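# Fit the correct driver bit into the recessed screw

## Task

Put the driver bit whose tip fits the head of the screw at the bottom of the hole in the block into that screw head, with the remaining bits returned to the holder, then release everything. It counts only if the setup stays in place with no help from the robot, and nothing the robot was last touching may settle by more than about a fingernail's width once it is let go.

## Robot and tools

Robot: two 7-joint arms, left_arm and right_arm, each ending in a two-pad parallel gripper. In every row and every per-joint list in a result, an arm's joints come in this order: wrist roll, upper arm roll, forearm roll, waist, wrist pitch, shoulder, elbow. Stated joint ranges (rad): waist -6.283 to 6.283, shoulder -2.250 to 2.250, upper arm roll -6.283 to 6.283, elbow -2.580 to 2.580, forearm roll -6.283 to 6.283, wrist pitch -2.100 to 2.100, wrist roll -6.283 to 6.283. The true end of a range may be off by up to 0.013 rad either way.

Frame: one scene frame shared by both arms, in metres. Its origin lies on the table surface midway between the arms; +z is up, +x points away from the robot over the table, and left_arm sits toward +y. The arm names say nothing about which side of a picture things appear on. The state line gives each gripper's end_effector_position and end_effector_quat_wxyz; the printed position gets less accurate the farther the arm reaches. The reported point is midway between the finger pads; the fingertips extend 17.5 mm past it along the gripper's +z, and the pads close along the gripper's x axis. Spinning only the wrist roll swings that point around a 25 mm radius circle.

execute_actions(actions): a list of actions run one after another. Each action is a table of at most 15 rows, one row per 1/30 s control step; if fewer than 15 rows are given, the final row repeats to fill 15 steps. An empty list only reports state and images. A row is 20 numbers, each in [-1, 1], always covering both arms: left_arm's 7 joint offsets (in the joint order above), then its gripper position, force_limit, speed; then the same 10 for right_arm. Joint numbers are offsets, not poses: they are measured from the angles each joint had when that action began (for a call's first action, the angles last reported), not from the previous row. Scale: 1.0 equals 0.9985 rad for waist, shoulder, upper arm roll and elbow, and 0.8765 rad for forearm roll, wrist pitch and wrist roll. If any joint would end up more than 0.013 rad outside its range, that action is rejected for both arms; a malformed action, or a first action that fails this test, rejects the entire call. A joint pushed past its real end stops there, and a result may then print "joint sent to its limit" (its absence proves nothing).

Gripper numbers are settings, not offsets. position: +1 fully open (50 mm gap), about -0.65 pads meet, -1 closes until an object blocks the fingers. force_limit per pad: -1 about 20 N, 0 about 102 N, +1 about 185 N (actual grip may reach roughly 17 % more). speed of the gap change: -1 20 mm/s, 0 85 mm/s, +1 150 mm/s. Stopped fingers ignore new force or speed until position changes by at least 0.01; to soften a grip, open first. To leave a gripper alone, repeat its previous three numbers; a 0 is a real command.

move(target, speed, blocking): target is one 20-number row laid out as above. Its joint numbers are offsets from the "Joint positions" in the latest result that printed them, and the gripper numbers take effect immediately. All joints of both arms travel so they finish together, so the hand follows a curve and does not avoid obstacles or the other arm. speed (rad/s, 0.01 to 2, default 0.5) caps the joint that has the farthest to go; paths take 0.5 to 10 s and are cut off at 10 s. blocking=false returns after 0.5 s while motion continues; then use wait(0) or stop before sending more motion. The result adds a "move:" line: ending (done, off_target, moving, held, fault), limits=held or limits=none, and each arm's joint farthest from target. Faster moves and targets set deeper past a contact hit and press harder. To keep pressing as before, send offsets from Joint positions to Joint targets.

wait(seconds): 0 to 10; arms hold their last command and a running move keeps going. stop(): brakes a running move; it needs some distance, and fingers keep moving. zoom_image(camera, region): camera is cam_left_wrist or cam_right_wrist (each 504x504); region is [x0, y0, x1, y1] in pixels from the top-left corner, at most 504 by 504. finished_scene(scene): pass the current scene's number; it is final and reports success.

Motion limits: joints are speed and acceleration limited; each step's joint target is kept within 0.304 rad (waist, shoulder, upper arm roll, elbow) or 0.266 rad (forearm roll, wrist pitch, wrist roll) of the measured angle, and targets that would put the gripper over 70 mm from where it is are scaled back. Big moves may need several actions. "Joint targets" shows what joints are currently driven toward.

Results: Joint positions and Joint velocities (rad, rad/s) one block per arm; step readings for execute_actions, with HELD marking an arm whose command was held back; "joint command not followed" means a clearance check altered joint targets. object_status: 0 moving, 1 blocked while opening, 2 blocked while closing (a grip), 3 reached target or pads met (usually nothing held). Opening in mm is about (250 - position_measured) times 0.202. After a grip at force_limit -1, status stays 2 even if the object is lost, and grips on fixed off-center objects fade.

Avoid: arms colliding or pressing each other, contact torque reaching the load limits (47.5 N m for the first four joints, 29.9 N m for the wrist three; held weight counts), which freezes that arm for 10 s; motor heat (MOTOR HOT from 60 °C, OVER-TEMPERATURE FAULT at 75 °C makes the arm sag); dropping, slamming or shoving things, or knocking anything off the table. Expect occasional tugs on a held part or pushes on loose ones. The robot keeps its last command while you think.

Each tool is called after "Call:" as name([rows], argument=value, ...), one row to a line, values as JSON.

## Session

I'll start by looking at the current state of the scene.

Call:
execute_actions(actions=[])

Scene clock: 0.00 s.
left_arm: end_effector_position=(+0.4814, +0.3226, +0.3044) position_measured=199 object_status=3 end_effector_quat_wxyz=(+0.048, -0.577, +0.779, +0.242) | right_arm: end_effector_position=(+0.2954, -0.5767, +0.3880) position_measured=3 object_status=3 end_effector_quat_wxyz=(-0.220, +0.877, +0.320, +0.282)
Joint names: [wrist roll, upper arm roll, forearm roll, waist, wrist pitch, shoulder, elbow]
Joint positions: left_arm=[ 4.516 -0.546 -0.161  0.772  1.695  0.523  1.254] | right_arm=[ 1.785  0.117 -0.663  1.     1.761  0.288  1.474]
Joint velocities: left_arm=[-0.001 -0.     0.     0.     0.     0.001  0.   ] | right_arm=[ 0.    -0.     0.001 -0.     0.     0.     0.   ]
Joint targets: left_arm=[4.516 -0.546 -0.161 0.772 1.695 0.523 1.254] | right_arm=[1.785 0.117 -0.663 1.000 1.761 0.288 1.474]

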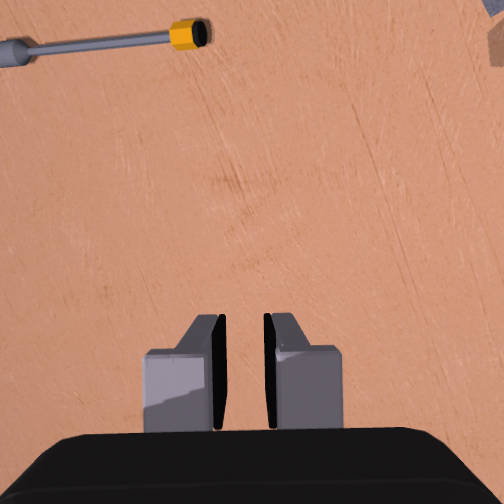

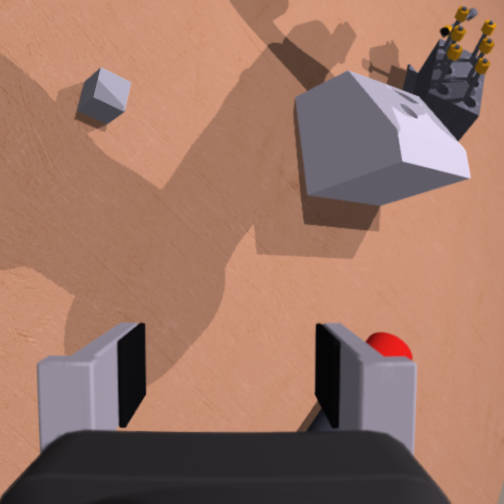

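Call:
zoom_image(camera="cam_right_wrist", region=[280, 0, 504, 224])

Call:
zoom_image(camera="cam_left_wrist", region=[0, 0, 252, 120])

Region (280, 0, 504, 224) of cam_right_wrist's 504x504 image, scaled by 2.250.

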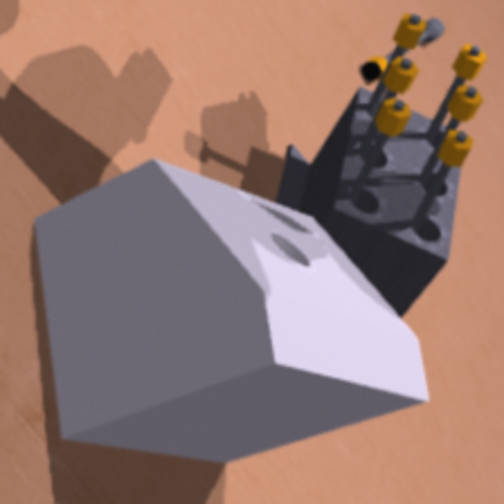

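Region (0, 0, 252, 120) of cam_left_wrist's 504x504 image, scaled by 2.000; it fills the top 240 rows of this view, and the rest is white.

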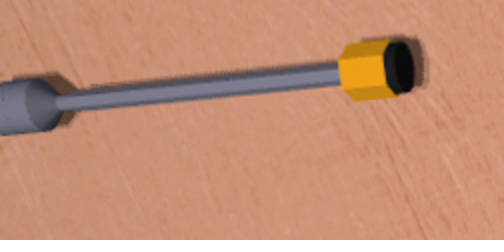

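Call:
zoom_image(camera="cam_right_wrist", region=[0, 252, 504, 504])

Call:
zoom_image(camera="cam_left_wrist", region=[120, 290, 370, 504])

Region (0, 252, 504, 504) of cam_right_wrist's 504x504 image, scaled by 1.000.

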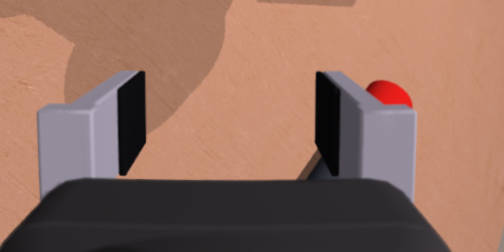

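Region (120, 290, 370, 504) of cam_left_wrist's 504x504 image, scaled by 2.016; it fills the top 431 rows of this view, and the rest is white.

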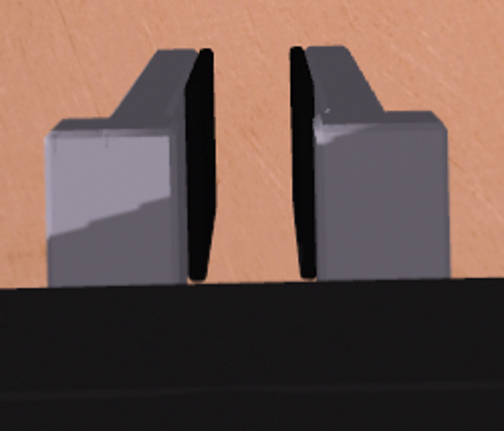

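Call:
move(target=[0.2236, 0.5468, 0.1837, -0.3796, -0.1124, -0.0325, -0.1998, 1, -1, 0, 0, 0, 0, 0, 0, 0, 0, 1, -1, 0], speed=0.8)

Scene clock: 18.37 s.
left_arm: end_effector_position=(+0.5696, +0.2075, +0.3331) position_measured=3 object_status=3 end_effector_quat_wxyz=(+0.000, -0.618, +0.787, -0.000) | right_arm: end_effector_position=(+0.2954, -0.5767, +0.3880) position_measured=3 object_status=3 end_effector_quat_wxyz=(-0.220, +0.877, +0.320, +0.282)
Joint names: [wrist roll, upper arm roll, forearm roll, waist, wrist pitch, shoulder, elbow]
Joint positions: left_arm=[ 4.712  0.    -0.     0.393  1.596  0.49   1.055] | right_arm=[ 1.785  0.117 -0.663  1.     1.761  0.288  1.474]
Joint velocities: left_arm=[ 0.     0.     0.001 -0.002 -0.    -0.002 -0.   ] | right_arm=[-0. -0. -0.  0.  0.  0.  0.]
Joint targets: left_arm=[4.712 0.000 -0.000 0.393 1.596 0.490 1.055] | right_arm=[1.785 0.117 -0.663 1.000 1.761 0.288 1.474]
move: done; limits=none; left_arm: farthest joint: the waist, 0.000 radians from its target (0.379 radians at the start); right_arm: farthest joint: the waist, 0.000 radians from its target (0.000 radians at the start)

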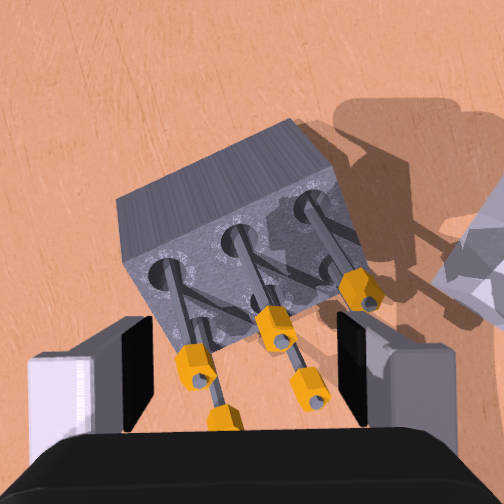

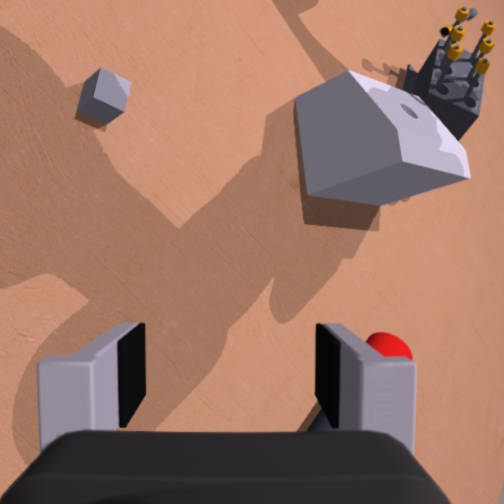

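Call:
zoom_image(camera="cam_left_wrist", region=[110, 170, 400, 440])

Region (110, 170, 400, 440) of cam_left_wrist's 504x504 image, scaled by 1.738; it fills the top 469 rows of this view, and the rest is white.

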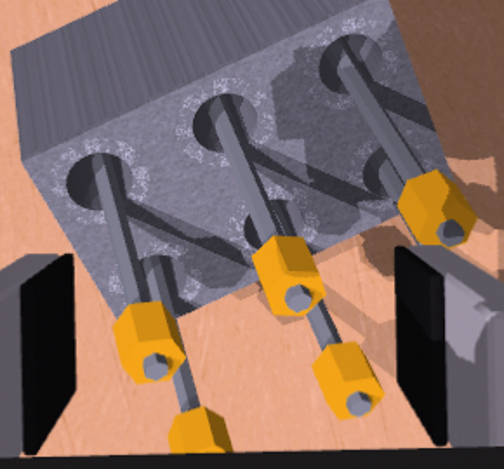

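Call:
move(target=[0, 0, 0, 0.3846, 0, 0, 0, 1, -1, 0, 0, 0, 0, 0, 0, 0, 0, 1, -1, 0], speed=0.8)

Scene clock: 21.33 s.
left_arm: end_effector_position=(+0.4753, +0.0252, +0.3331) position_measured=3 object_status=3 end_effector_quat_wxyz=(+0.000, -0.456, +0.890, -0.000) | right_arm: end_effector_position=(+0.2954, -0.5767, +0.3880) position_measured=3 object_status=3 end_effector_quat_wxyz=(-0.220, +0.877, +0.320, +0.282)
Joint names: [wrist roll, upper arm roll, forearm roll, waist, wrist pitch, shoulder, elbow]
Joint positions: left_arm=[ 4.712  0.    -0.     0.777  1.596  0.49   1.055] | right_arm=[ 1.785  0.117 -0.663  1.     1.761  0.288  1.474]
Joint velocities: left_arm=[-0.001 -0.    -0.001  0.001  0.    -0.     0.001] | right_arm=[-0.     0.     0.001  0.001  0.    -0.     0.001]
Joint targets: left_arm=[4.712 0.000 -0.000 0.777 1.596 0.490 1.055] | right_arm=[1.785 0.117 -0.663 1.000 1.761 0.288 1.474]
move: done; limits=none; left_arm: farthest joint: the waist, 0.000 radians from its target (0.384 radians at the start); right_arm: farthest joint: the waist, 0.000 radians from its target (0.000 radians at the start)

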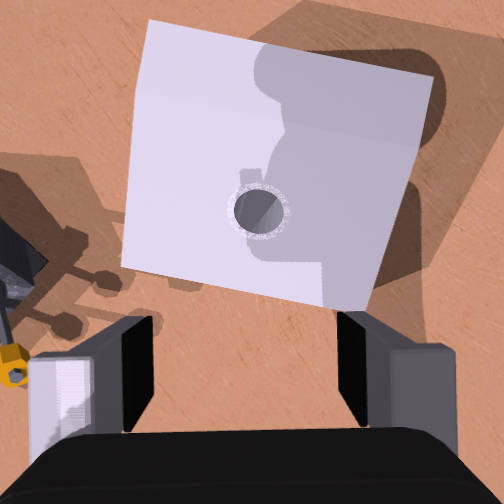

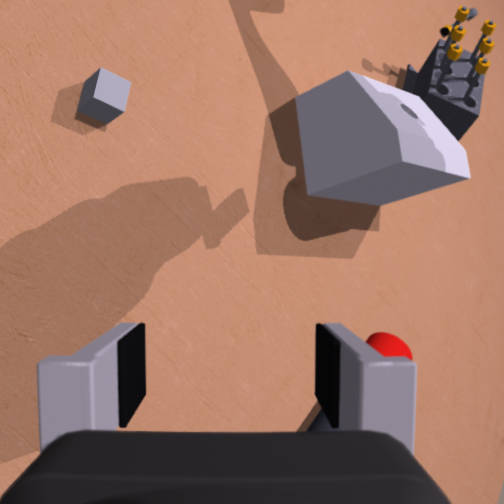

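Call:
zoom_image(camera="cam_left_wrist", region=[100, 0, 460, 330])

Call:
zoom_image(camera="cam_left_wrist", region=[210, 160, 310, 260])

Region (100, 0, 460, 330) of cam_left_wrist's 504x504 image, scaled by 1.400; it fills the top 462 rows of this view, and the rest is white.

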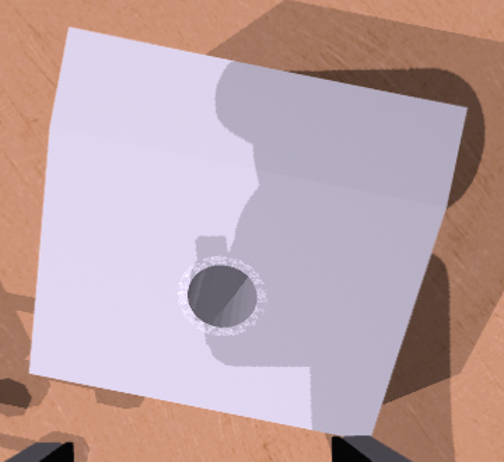

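Region (210, 160, 310, 260) of cam_left_wrist's 504x504 image, scaled by 5.040.

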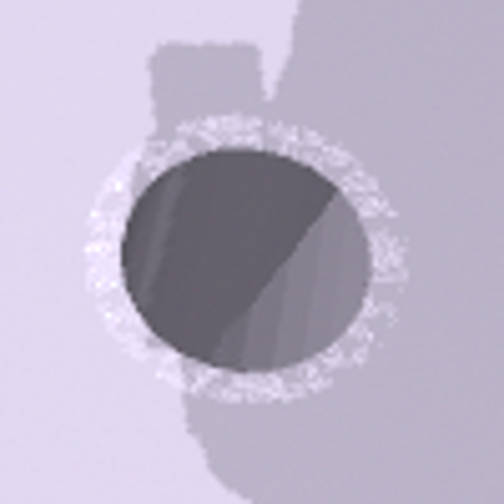

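Call:
move(target=[0, 0, 0, 0, 0.23694, 0.02286, -0.23087, 1, -1, 0, 0, 0, 0, 0, 0, 0, 0, 1, -1, 0], speed=0.8)

Scene clock: 27.87 s.
left_arm: end_effector_position=(+0.4752, +0.0252, +0.3932) position_measured=3 object_status=3 end_effector_quat_wxyz=(+0.000, -0.456, +0.890, -0.000) | right_arm: end_effector_position=(+0.2954, -0.5767, +0.3880) position_measured=3 object_status=3 end_effector_quat_wxyz=(-0.220, +0.877, +0.320, +0.282)
Joint names: [wrist roll, upper arm roll, forearm roll, waist, wrist pitch, shoulder, elbow]
Joint positions: left_arm=[ 4.712  0.    -0.     0.777  1.804  0.513  0.824] | right_arm=[ 1.785  0.117 -0.663  1.     1.761  0.288  1.474]
Joint velocities: left_arm=[0.001 0.001 0.    0.    0.001 0.004 0.001] | right_arm=[-0.001  0.    -0.002  0.     0.     0.     0.   ]
Joint targets: left_arm=[4.712 0.000 -0.000 0.777 1.804 0.513 0.824] | right_arm=[1.785 0.117 -0.663 1.000 1.761 0.288 1.474]
move: done; limits=none; left_arm: farthest joint: the waist, 0.000 radians from its target (0.000 radians at the start); right_arm: farthest joint: the waist, 0.000 radians from its target (0.000 radians at the start)

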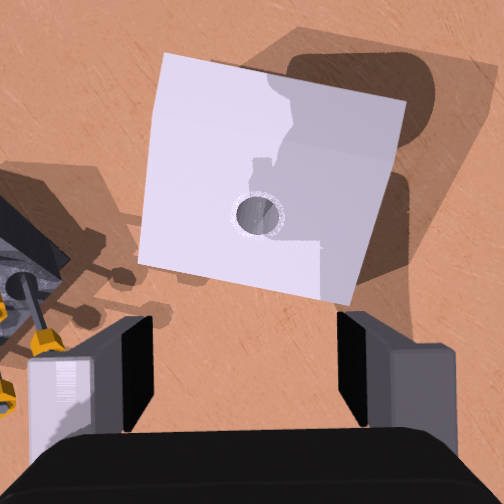

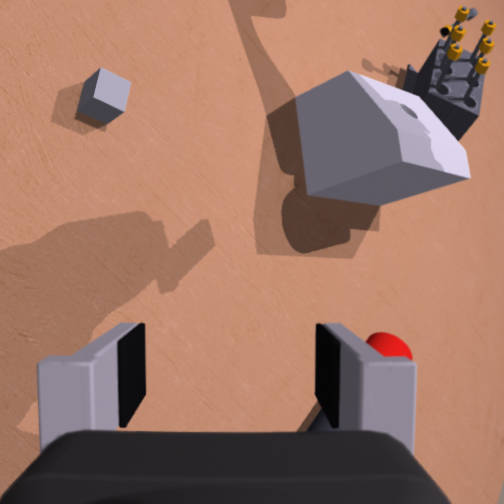

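Call:
zoom_image(camera="cam_left_wrist", region=[100, 0, 460, 330])

Call:
zoom_image(camera="cam_left_wrist", region=[210, 160, 310, 260])

Region (100, 0, 460, 330) of cam_left_wrist's 504x504 image, scaled by 1.400; it fills the top 462 rows of this view, and the rest is white.

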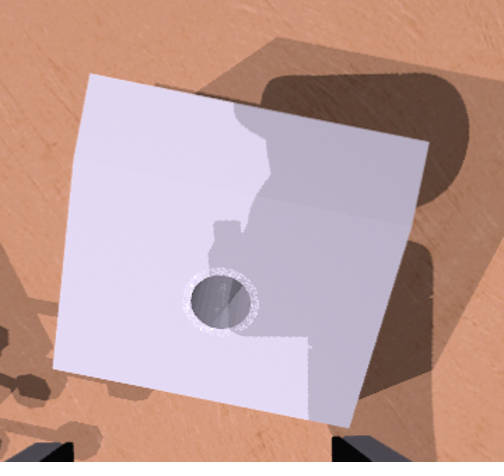

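Region (210, 160, 310, 260) of cam_left_wrist's 504x504 image, scaled by 5.040.

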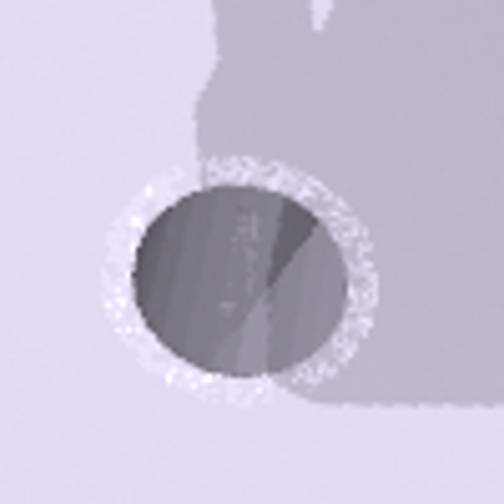

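Call:
zoom_image(camera="cam_left_wrist", region=[110, 295, 380, 445])

Region (110, 295, 380, 445) of cam_left_wrist's 504x504 image, scaled by 1.867.

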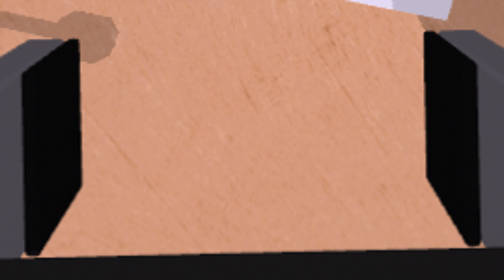

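Call:
move(target=[-0.4894, 0, 0.3104, -0.0815, -0.8226, -0.1297, 0.6389, 1, -1, 0, 0, 0, 0, 0, 0, 0, 0, 1, -1, 0], speed=1.0)

Scene clock: 38.07 s.
left_arm: end_effector_position=(+0.4724, -0.0223, +0.2836) position_measured=3 object_status=3 end_effector_quat_wxyz=(-0.024, -0.339, +0.926, -0.162) | right_arm: end_effector_position=(+0.2954, -0.5767, +0.3880) position_measured=3 object_status=3 end_effector_quat_wxyz=(-0.220, +0.877, +0.320, +0.282)
Joint names: [wrist roll, upper arm roll, forearm roll, waist, wrist pitch, shoulder, elbow]
Joint positions: left_arm=[4.283 0.    0.272 0.695 1.083 0.384 1.462] | right_arm=[ 1.785  0.117 -0.663  1.     1.761  0.288  1.474]
Joint velocities: left_arm=[-0.     0.    -0.    -0.001 -0.    -0.005  0.001] | right_arm=[-0.     0.    -0.001  0.     0.    -0.    -0.   ]
Joint targets: left_arm=[4.283 0.000 0.272 0.695 1.083 0.383 1.462] | right_arm=[1.785 0.117 -0.663 1.000 1.761 0.288 1.474]
move: done; limits=none; left_arm: farthest joint: the waist, 0.000 radians from its target (0.081 radians at the start); right_arm: farthest joint: the waist, 0.000 radians from its target (0.000 radians at the start)

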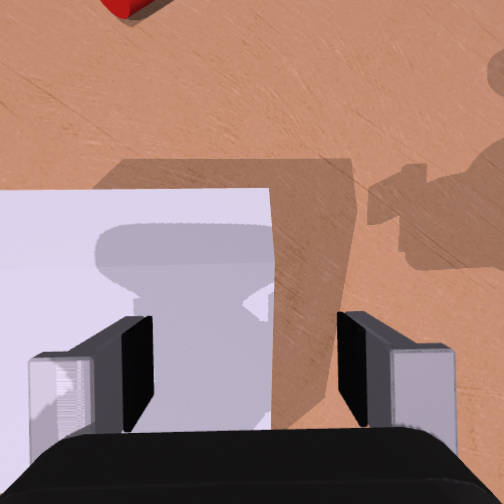

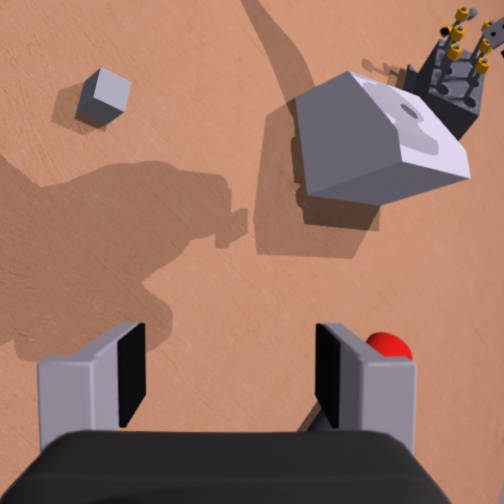

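Call:
move(target=[-0.4892, 0, 0.3104, -0.0811, -0.8225, -0.1295, 0.6388, 1, -1, 0, 0, 0, 0, 0, 0, 0, 0, 1, -1, 0], speed=1.0)

Scene clock: 40.17 s.
left_arm: end_effector_position=(+0.4570, +0.0538, +0.1927) position_measured=3 object_status=3 end_effector_quat_wxyz=(+0.088, -0.342, +0.906, -0.234) | right_arm: end_effector_position=(+0.2954, -0.5767, +0.3880) position_measured=3 object_status=3 end_effector_quat_wxyz=(-0.220, +0.877, +0.320, +0.282)
Joint names: [wrist roll, upper arm roll, forearm roll, waist, wrist pitch, shoulder, elbow]
Joint positions: left_arm=[3.855 0.    0.544 0.615 0.362 0.255 2.1  ] | right_arm=[ 1.785  0.117 -0.663  1.     1.761  0.288  1.474]
Joint velocities: left_arm=[-0.001  0.    -0.    -0.001 -0.001 -0.003 -0.002] | right_arm=[-0.    -0.    -0.    -0.     0.    -0.     0.001]
Joint targets: left_arm=[3.855 0.000 0.544 0.614 0.362 0.254 2.100] | right_arm=[1.785 0.117 -0.663 1.000 1.761 0.288 1.474]
move: done; limits=none; left_arm: farthest joint: the waist, 0.001 radians from its target (0.081 radians at the start); right_arm: farthest joint: the waist, 0.000 radians from its target (0.000 radians at the start)

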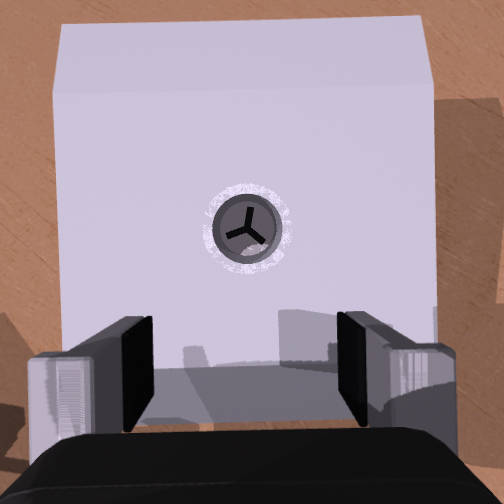

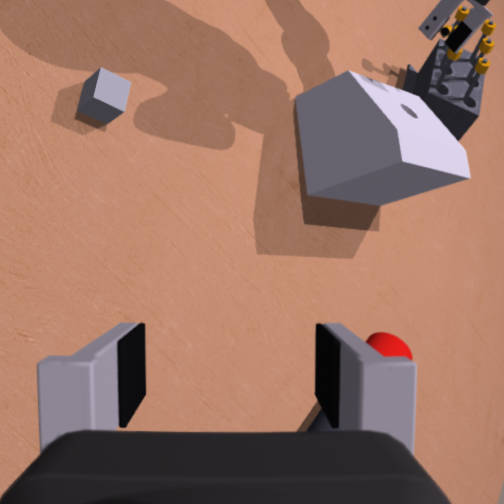

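The fastener is visible. Let me zoom in.

Call:
zoom_image(camera="cam_left_wrist", region=[197, 178, 297, 278])

Region (197, 178, 297, 278) of cam_left_wrist's 504x504 image, scaled by 5.040.

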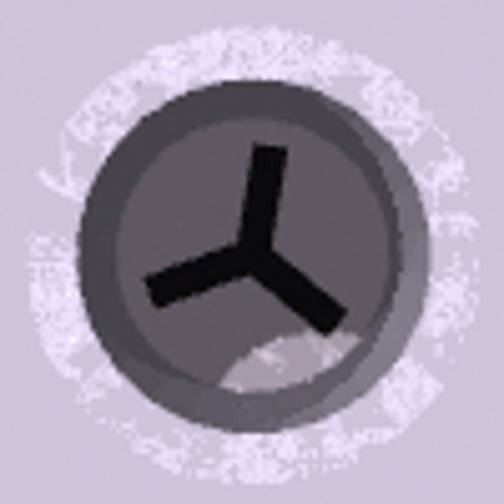

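Call:
move(target=[0.9778, 0, -0.6207, 0, 0.9561, 0.2354, -0.9815, 1, -1, 0, -0.4123, -0.0586, -0.5429, -0.5129, -0.011, 0.4568, -0.0168, 1, -1, 0], speed=1.0)

Scene clock: 58.00 s.
left_arm: end_effector_position=(+0.6185, +0.0504, +0.3393) position_measured=3 object_status=3 end_effector_quat_wxyz=(+0.087, -0.519, +0.839, -0.140) | right_arm: end_effector_position=(+0.4800, -0.3473, +0.3413) position_measured=3 object_status=3 end_effector_quat_wxyz=(-0.562, +0.758, +0.237, +0.229)
Joint names: [wrist roll, upper arm roll, forearm roll, waist, wrist pitch, shoulder, elbow]
Joint positions: left_arm=[ 4.712  0.    -0.     0.614  1.2    0.49   1.12 ] | right_arm=[ 1.423  0.059 -1.139  0.488  1.751  0.744  1.458]
Joint velocities: left_arm=[ 0.002 -0.    -0.    -0.     0.     0.003 -0.   ] | right_arm=[-0.     0.    -0.001 -0.002 -0.     0.002 -0.   ]
Joint targets: left_arm=[4.712 0.000 -0.000 0.615 1.200 0.490 1.120] | right_arm=[1.423 0.059 -1.139 0.488 1.751 0.744 1.458]
move: done; limits=none; left_arm: farthest joint: the waist, 0.001 radians from its target (0.001 radians at the start); right_arm: farthest joint: the waist, 0.000 radians from its target (0.512 radians at the start)

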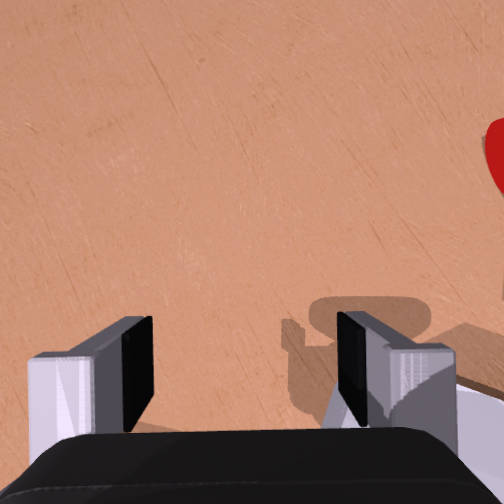

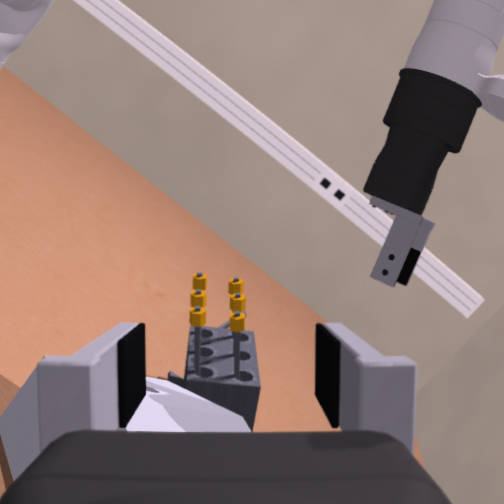

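Call:
move(target=[0, 0, 0, -0.9499, 0.1571, 0.3407, -0.1465, 1, -1, 0, -0.4116, -0.0588, -0.5427, -0.513, -0.0105, 0.4569, -0.0176, 1, -1, 0], speed=1.0)

Scene clock: 60.93 s.
left_arm: end_effector_position=(+0.6318, +0.6374, +0.1654) position_measured=3 object_status=3 end_effector_quat_wxyz=(-0.000, +0.857, -0.516, +0.000) | right_arm: end_effector_position=(+0.5147, -0.0701, +0.2422) position_measured=3 object_status=3 end_effector_quat_wxyz=(+0.764, -0.643, -0.033, +0.039)
Joint names: [wrist roll, upper arm roll, forearm roll, waist, wrist pitch, shoulder, elbow]
Joint positions: left_arm=[ 4.712  0.    -0.    -0.334  1.338  0.83   0.974] | right_arm=[ 1.062  0.    -1.615 -0.024  1.742  1.2    1.44 ]
Joint velocities: left_arm=[-0.001  0.     0.    -0.003  0.002 -0.001 -0.   ] | right_arm=[-0.001  0.    -0.001  0.     0.     0.     0.   ]
Joint targets: left_arm=[4.712 0.000 -0.000 -0.334 1.338 0.830 0.974] | right_arm=[1.062 0.000 -1.615 -0.024 1.742 1.200 1.440]
move: done; limits=none; left_arm: farthest joint: the waist, 0.001 radians from its target (0.949 radians at the start); right_arm: farthest joint: the waist, 0.000 radians from its target (0.512 radians at the start)

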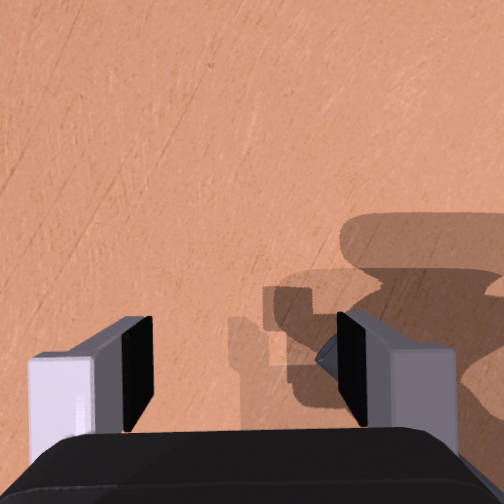

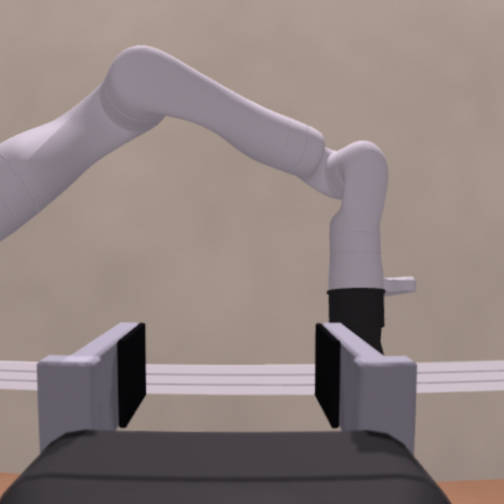

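Call:
move(target=[-0.99, 0, 0.228, -0.2, 0, 0, 0, 1, -1, 0, 0, 0, 0, 0, 0, 0, 0, 1, -1, 0], speed=1.2)

Scene clock: 66.73 s.
left_arm: end_effector_position=(+0.6121, +0.6790, +0.1753) position_measured=3 object_status=3 end_effector_quat_wxyz=(-0.000, -0.654, +0.750, -0.097) | right_arm: end_effector_position=(+0.5147, -0.0701, +0.2422) position_measured=3 object_status=3 end_effector_quat_wxyz=(+0.764, -0.643, -0.033, +0.039)
Joint names: [wrist roll, upper arm roll, forearm roll, waist, wrist pitch, shoulder, elbow]
Joint positions: left_arm=[ 3.844  0.     0.2   -0.533  1.338  0.83   0.974] | right_arm=[ 1.062  0.    -1.615 -0.024  1.742  1.2    1.44 ]
Joint velocities: left_arm=[ 0.    -0.001 -0.001 -0.004  0.     0.    -0.001] | right_arm=[ 0.    -0.    -0.001  0.    -0.    -0.     0.   ]
Joint targets: left_arm=[3.844 0.000 0.200 -0.534 1.338 0.830 0.974] | right_arm=[1.062 0.000 -1.615 -0.024 1.742 1.200 1.440]
move: done; limits=none; left_arm: farthest joint: the waist, 0.001 radians from its target (0.200 radians at the start); right_arm: farthest joint: the waist, 0.000 radians from its target (0.000 radians at the start)

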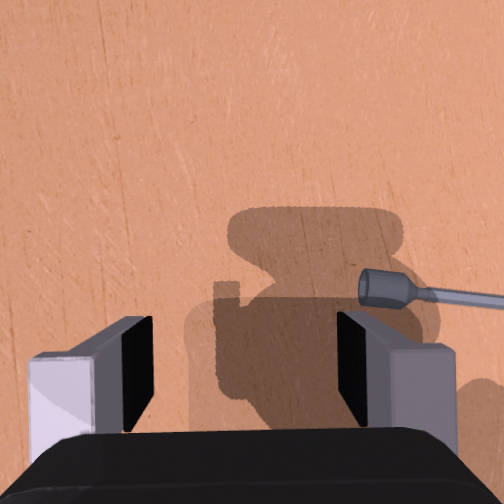

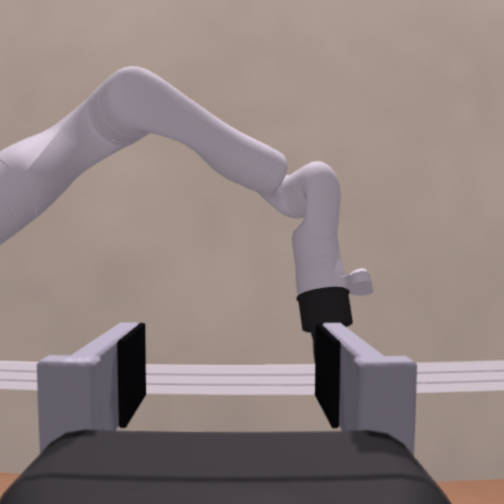

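Call:
zoom_image(camera="cam_left_wrist", region=[340, 240, 460, 330])

Region (340, 240, 460, 330) of cam_left_wrist's 504x504 image, scaled by 4.200; it fills the top 378 rows of this view, and the rest is white.

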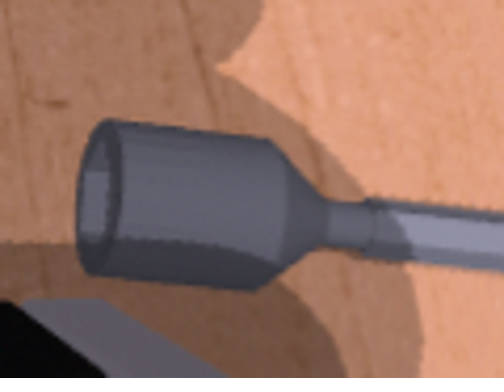

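Call:
move(target=[-0.6126, 0, -0.506, 0.6518, -0.3371, -0.3738, 0.4775, 1, -1, 0, 0, 0, 0, 0, 0, 0, 0, 1, -1, 0], speed=1.2)

Call:
move(target=[-0.6126, 0, -0.506, 0.6518, -0.3371, -0.3738, 0.4775, 1, -1, 0, 0, 0, 0, 0, 0, 0, 0, 1, -1, 0], speed=1.2)

Scene clock: 74.40 s.
left_arm: end_effector_position=(+0.6026, +0.3985, +0.2369) position_measured=3 object_status=3 end_effector_quat_wxyz=(+0.102, -0.048, +0.988, +0.104) | right_arm: end_effector_position=(+0.5147, -0.0701, +0.2422) position_measured=3 object_status=3 end_effector_quat_wxyz=(+0.764, -0.643, -0.033, +0.039)
Joint names: [wrist roll, upper arm roll, forearm roll, waist, wrist pitch, shoulder, elbow]
Joint positions: left_arm=[ 3.307  0.    -0.244  0.118  1.042  0.457  1.451] | right_arm=[ 1.062  0.    -1.615 -0.024  1.742  1.2    1.44 ]
Joint velocities: left_arm=[ 0.002 -0.     0.     0.003 -0.    -0.001  0.002] | right_arm=[-0.     0.    -0.001  0.     0.    -0.    -0.   ]
Joint targets: left_arm=[3.307 0.000 -0.244 0.118 1.042 0.456 1.451] | right_arm=[1.062 0.000 -1.615 -0.024 1.742 1.200 1.440]
move: done; limits=none; left_arm: farthest joint: the waist, 0.000 radians from its target (0.651 radians at the start); right_arm: farthest joint: the waist, 0.000 radians from its target (0.000 radians at the start)

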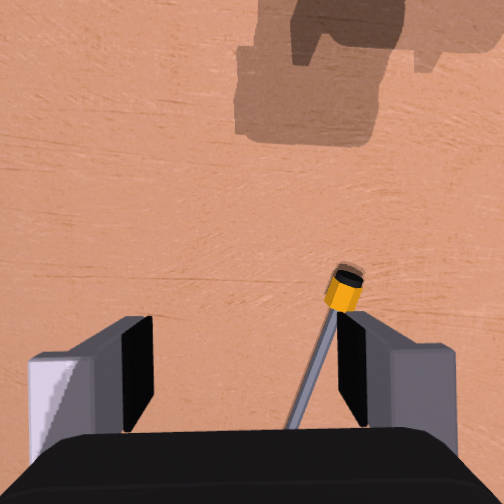

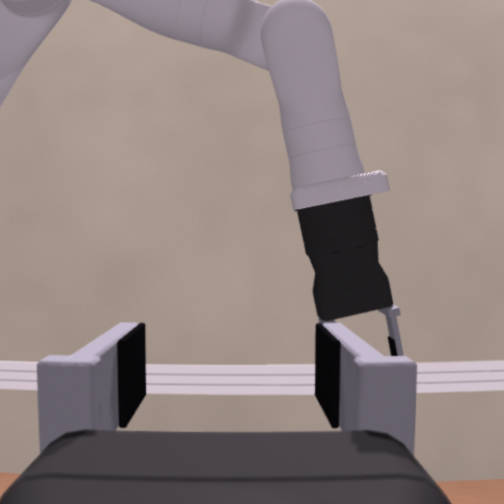

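Scene clock: 75.77 s.
left_arm: end_effector_position=(+0.4818, +0.1838, +0.2940) position_measured=3 object_status=3 end_effector_quat_wxyz=(+0.211, +0.613, +0.720, +0.248) | right_arm: end_effector_position=(+0.5147, -0.0701, +0.2422) position_measured=3 object_status=3 end_effector_quat_wxyz=(+0.764, -0.643, -0.033, +0.039)
Joint names: [wrist roll, upper arm roll, forearm roll, waist, wrist pitch, shoulder, elbow]
Joint positions: left_arm=[ 2.77   0.    -0.687  0.768  0.747  0.083  1.927] | right_arm=[ 1.062  0.    -1.615 -0.024  1.742  1.2    1.44 ]
Joint velocities: left_arm=[-0.001 -0.     0.     0.002  0.    -0.002  0.001] | right_arm=[-0.    -0.    -0.001  0.    -0.     0.    -0.   ]
Joint targets: left_arm=[2.770 0.000 -0.687 0.768 0.747 0.083 1.927] | right_arm=[1.062 0.000 -1.615 -0.024 1.742 1.200 1.440]
move: done; limits=none; left_arm: farthest joint: the waist, 0.001 radians from its target (0.651 radians at the start); right_arm: farthest joint: the waist, 0.000 radians from its target (0.000 radians at the start)

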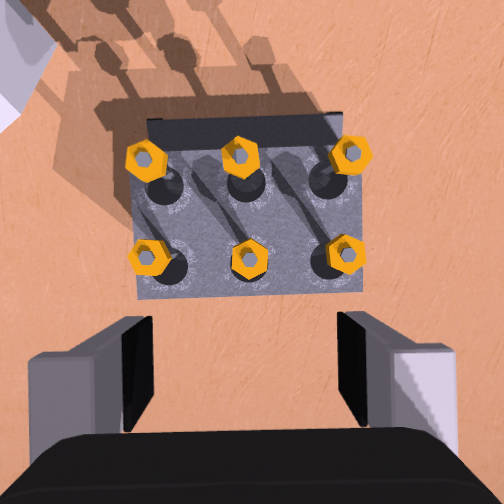

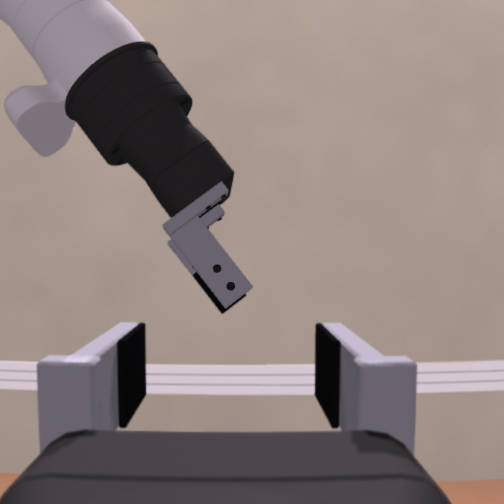

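Call:
zoom_image(camera="cam_left_wrist", region=[115, 100, 385, 310])

Region (115, 100, 385, 310) of cam_left_wrist's 504x504 image, scaled by 1.867.

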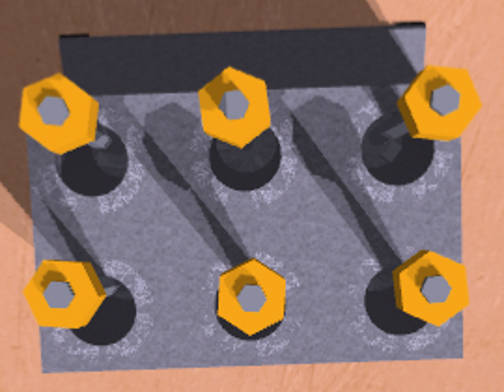

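Call:
zoom_image(camera="cam_left_wrist", region=[290, 125, 390, 225])

Call:
zoom_image(camera="cam_left_wrist", region=[115, 125, 215, 225])

Region (290, 125, 390, 225) of cam_left_wrist's 504x504 image, scaled by 5.040.

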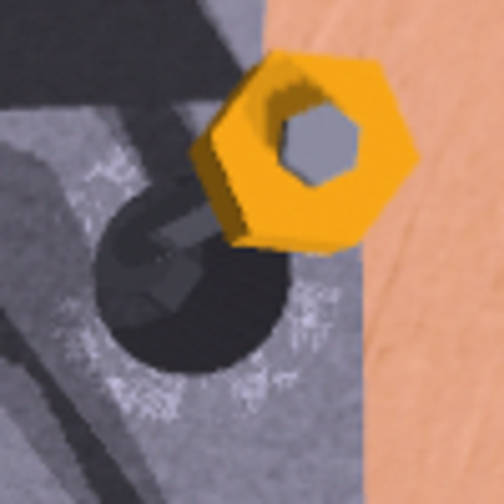

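Region (115, 125, 215, 225) of cam_left_wrist's 504x504 image, scaled by 5.040.

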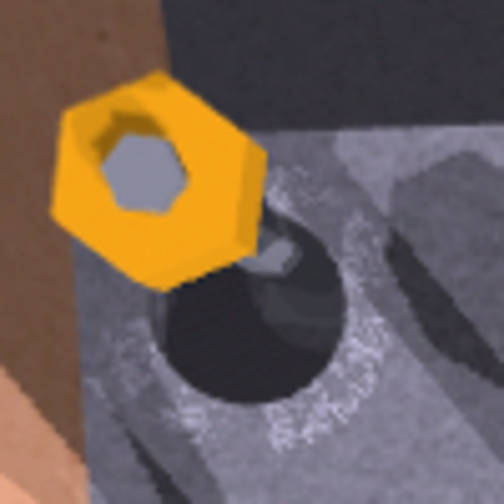

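Call:
zoom_image(camera="cam_left_wrist", region=[210, 135, 280, 205])

Call:
zoom_image(camera="cam_left_wrist", region=[300, 150, 360, 210])

Call:
zoom_image(camera="cam_left_wrist", region=[300, 225, 370, 295])

Call:
zoom_image(camera="cam_left_wrist", region=[125, 225, 195, 295])

Region (210, 135, 280, 205) of cam_left_wrist's 504x504 image, scaled by 7.200.

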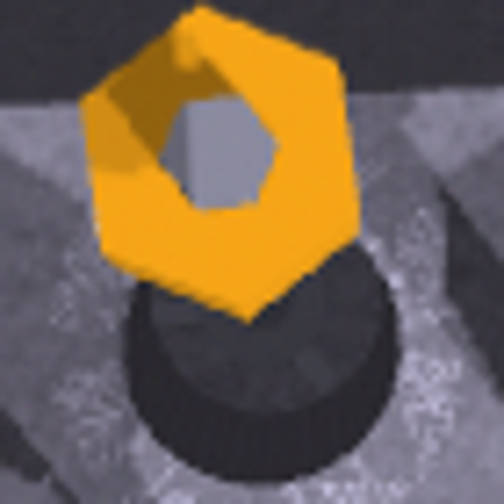

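Region (300, 150, 360, 210) of cam_left_wrist's 504x504 image, scaled by 8.400.

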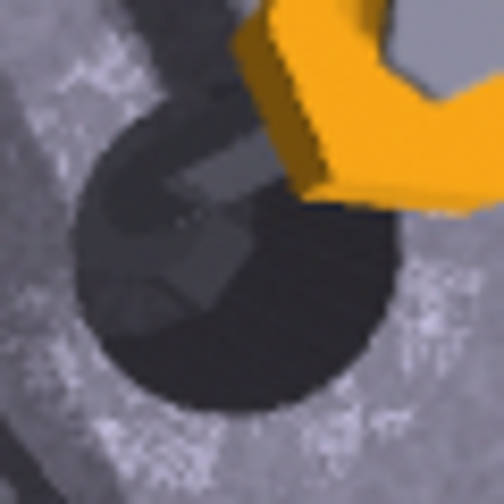

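Region (300, 225, 370, 295) of cam_left_wrist's 504x504 image, scaled by 7.200.

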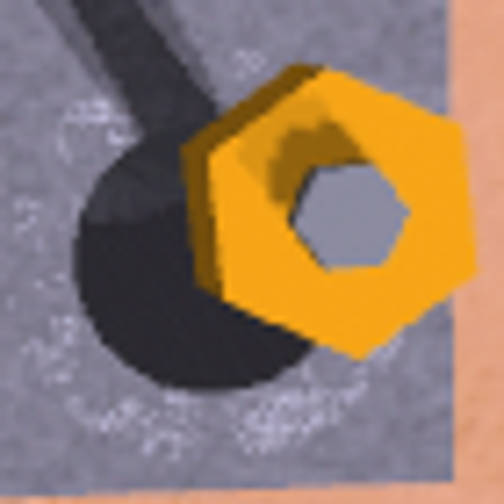

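Region (125, 225, 195, 295) of cam_left_wrist's 504x504 image, scaled by 7.200.

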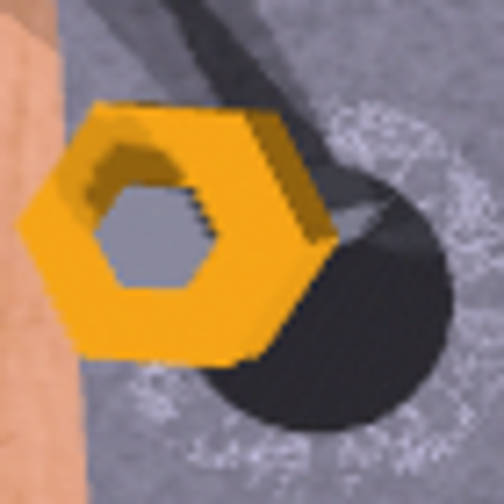

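Call:
move(target=[-0.4615, 0, 0.361, -0.1746, 0.1525, 0.15, -0.2909, 1, -1, 0, 0, 0, 0, 0, 0, 0, 0, 1, -1, 0], speed=1.0)

Scene clock: 83.90 s.
left_arm: end_effector_position=(+0.5390, +0.1909, +0.3000) position_measured=3 object_status=3 end_effector_quat_wxyz=(+0.161, +0.623, +0.741, +0.192) | right_arm: end_effector_position=(+0.5147, -0.0701, +0.2422) position_measured=3 object_status=3 end_effector_quat_wxyz=(+0.764, -0.643, -0.033, +0.039)
Joint names: [wrist roll, upper arm roll, forearm roll, waist, wrist pitch, shoulder, elbow]
Joint positions: left_arm=[ 2.365  0.    -0.371  0.594  0.88   0.233  1.637] | right_arm=[ 1.062  0.    -1.615 -0.024  1.742  1.2    1.44 ]
Joint velocities: left_arm=[-0.    -0.     0.    -0.003  0.     0.002 -0.001] | right_arm=[-0.     0.001 -0.001  0.    -0.    -0.     0.   ]
Joint targets: left_arm=[2.365 0.000 -0.371 0.594 0.880 0.233 1.637] | right_arm=[1.062 0.000 -1.615 -0.024 1.742 1.200 1.440]
move: done; limits=none; left_arm: farthest joint: the waist, 0.000 radians from its target (0.175 radians at the start); right_arm: farthest joint: the waist, 0.000 radians from its target (0.000 radians at the start)

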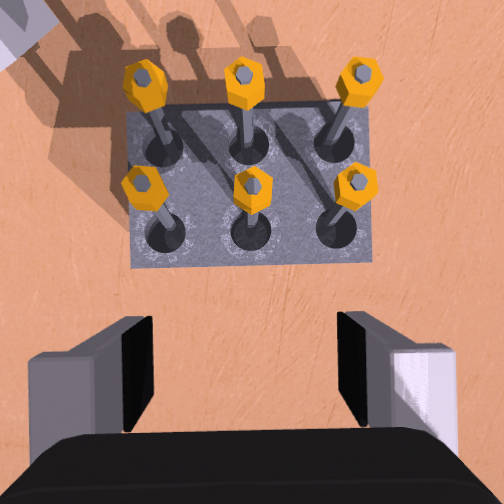

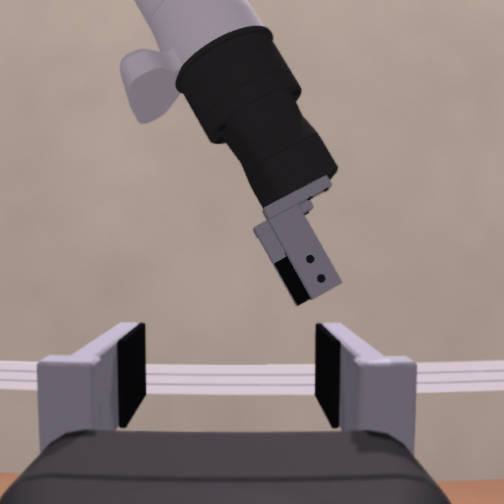

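Call:
zoom_image(camera="cam_left_wrist", region=[222, 200, 282, 260])

Call:
zoom_image(camera="cam_left_wrist", region=[307, 198, 367, 258])

Call:
zoom_image(camera="cam_left_wrist", region=[137, 203, 197, 263])

Call:
zoom_image(camera="cam_left_wrist", region=[220, 115, 280, 175])

Call:
zoom_image(camera="cam_left_wrist", region=[305, 113, 365, 173])

Call:
zoom_image(camera="cam_left_wrist", region=[135, 118, 195, 178])

Region (222, 200, 282, 260) of cam_left_wrist's 504x504 image, scaled by 8.400.

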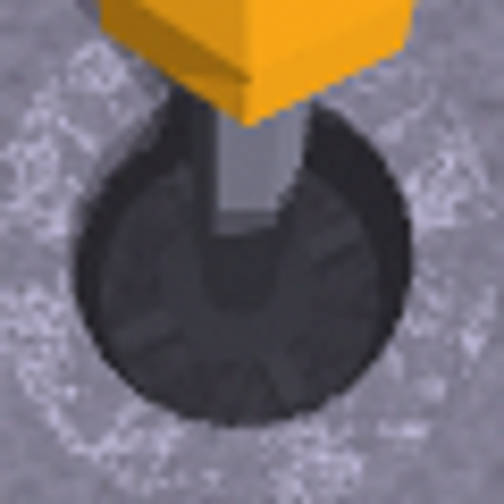

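Region (307, 198, 367, 258) of cam_left_wrist's 504x504 image, scaled by 8.400.

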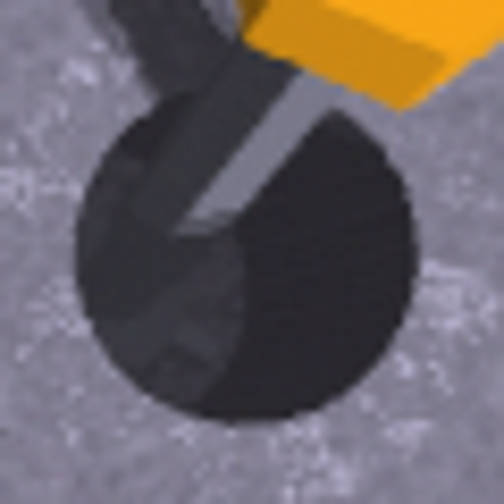

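Region (137, 203, 197, 263) of cam_left_wrist's 504x504 image, scaled by 8.400.

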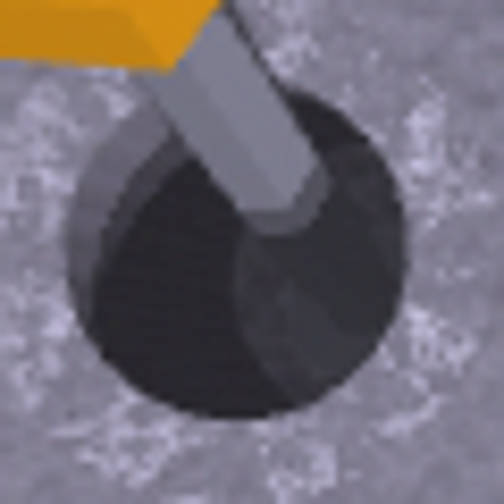

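Region (220, 115, 280, 175) of cam_left_wrist's 504x504 image, scaled by 8.400.

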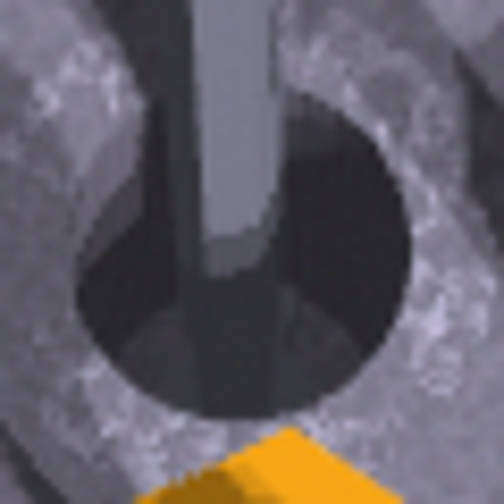

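Region (305, 113, 365, 173) of cam_left_wrist's 504x504 image, scaled by 8.400.

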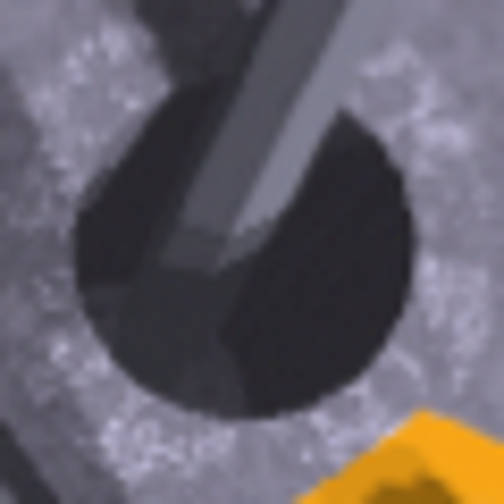

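Region (135, 118, 195, 178) of cam_left_wrist's 504x504 image, scaled by 8.400.

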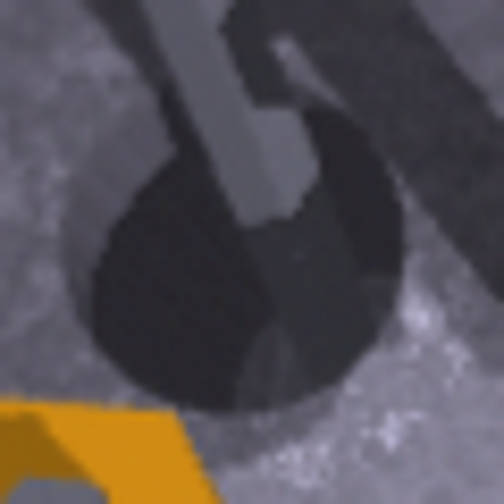

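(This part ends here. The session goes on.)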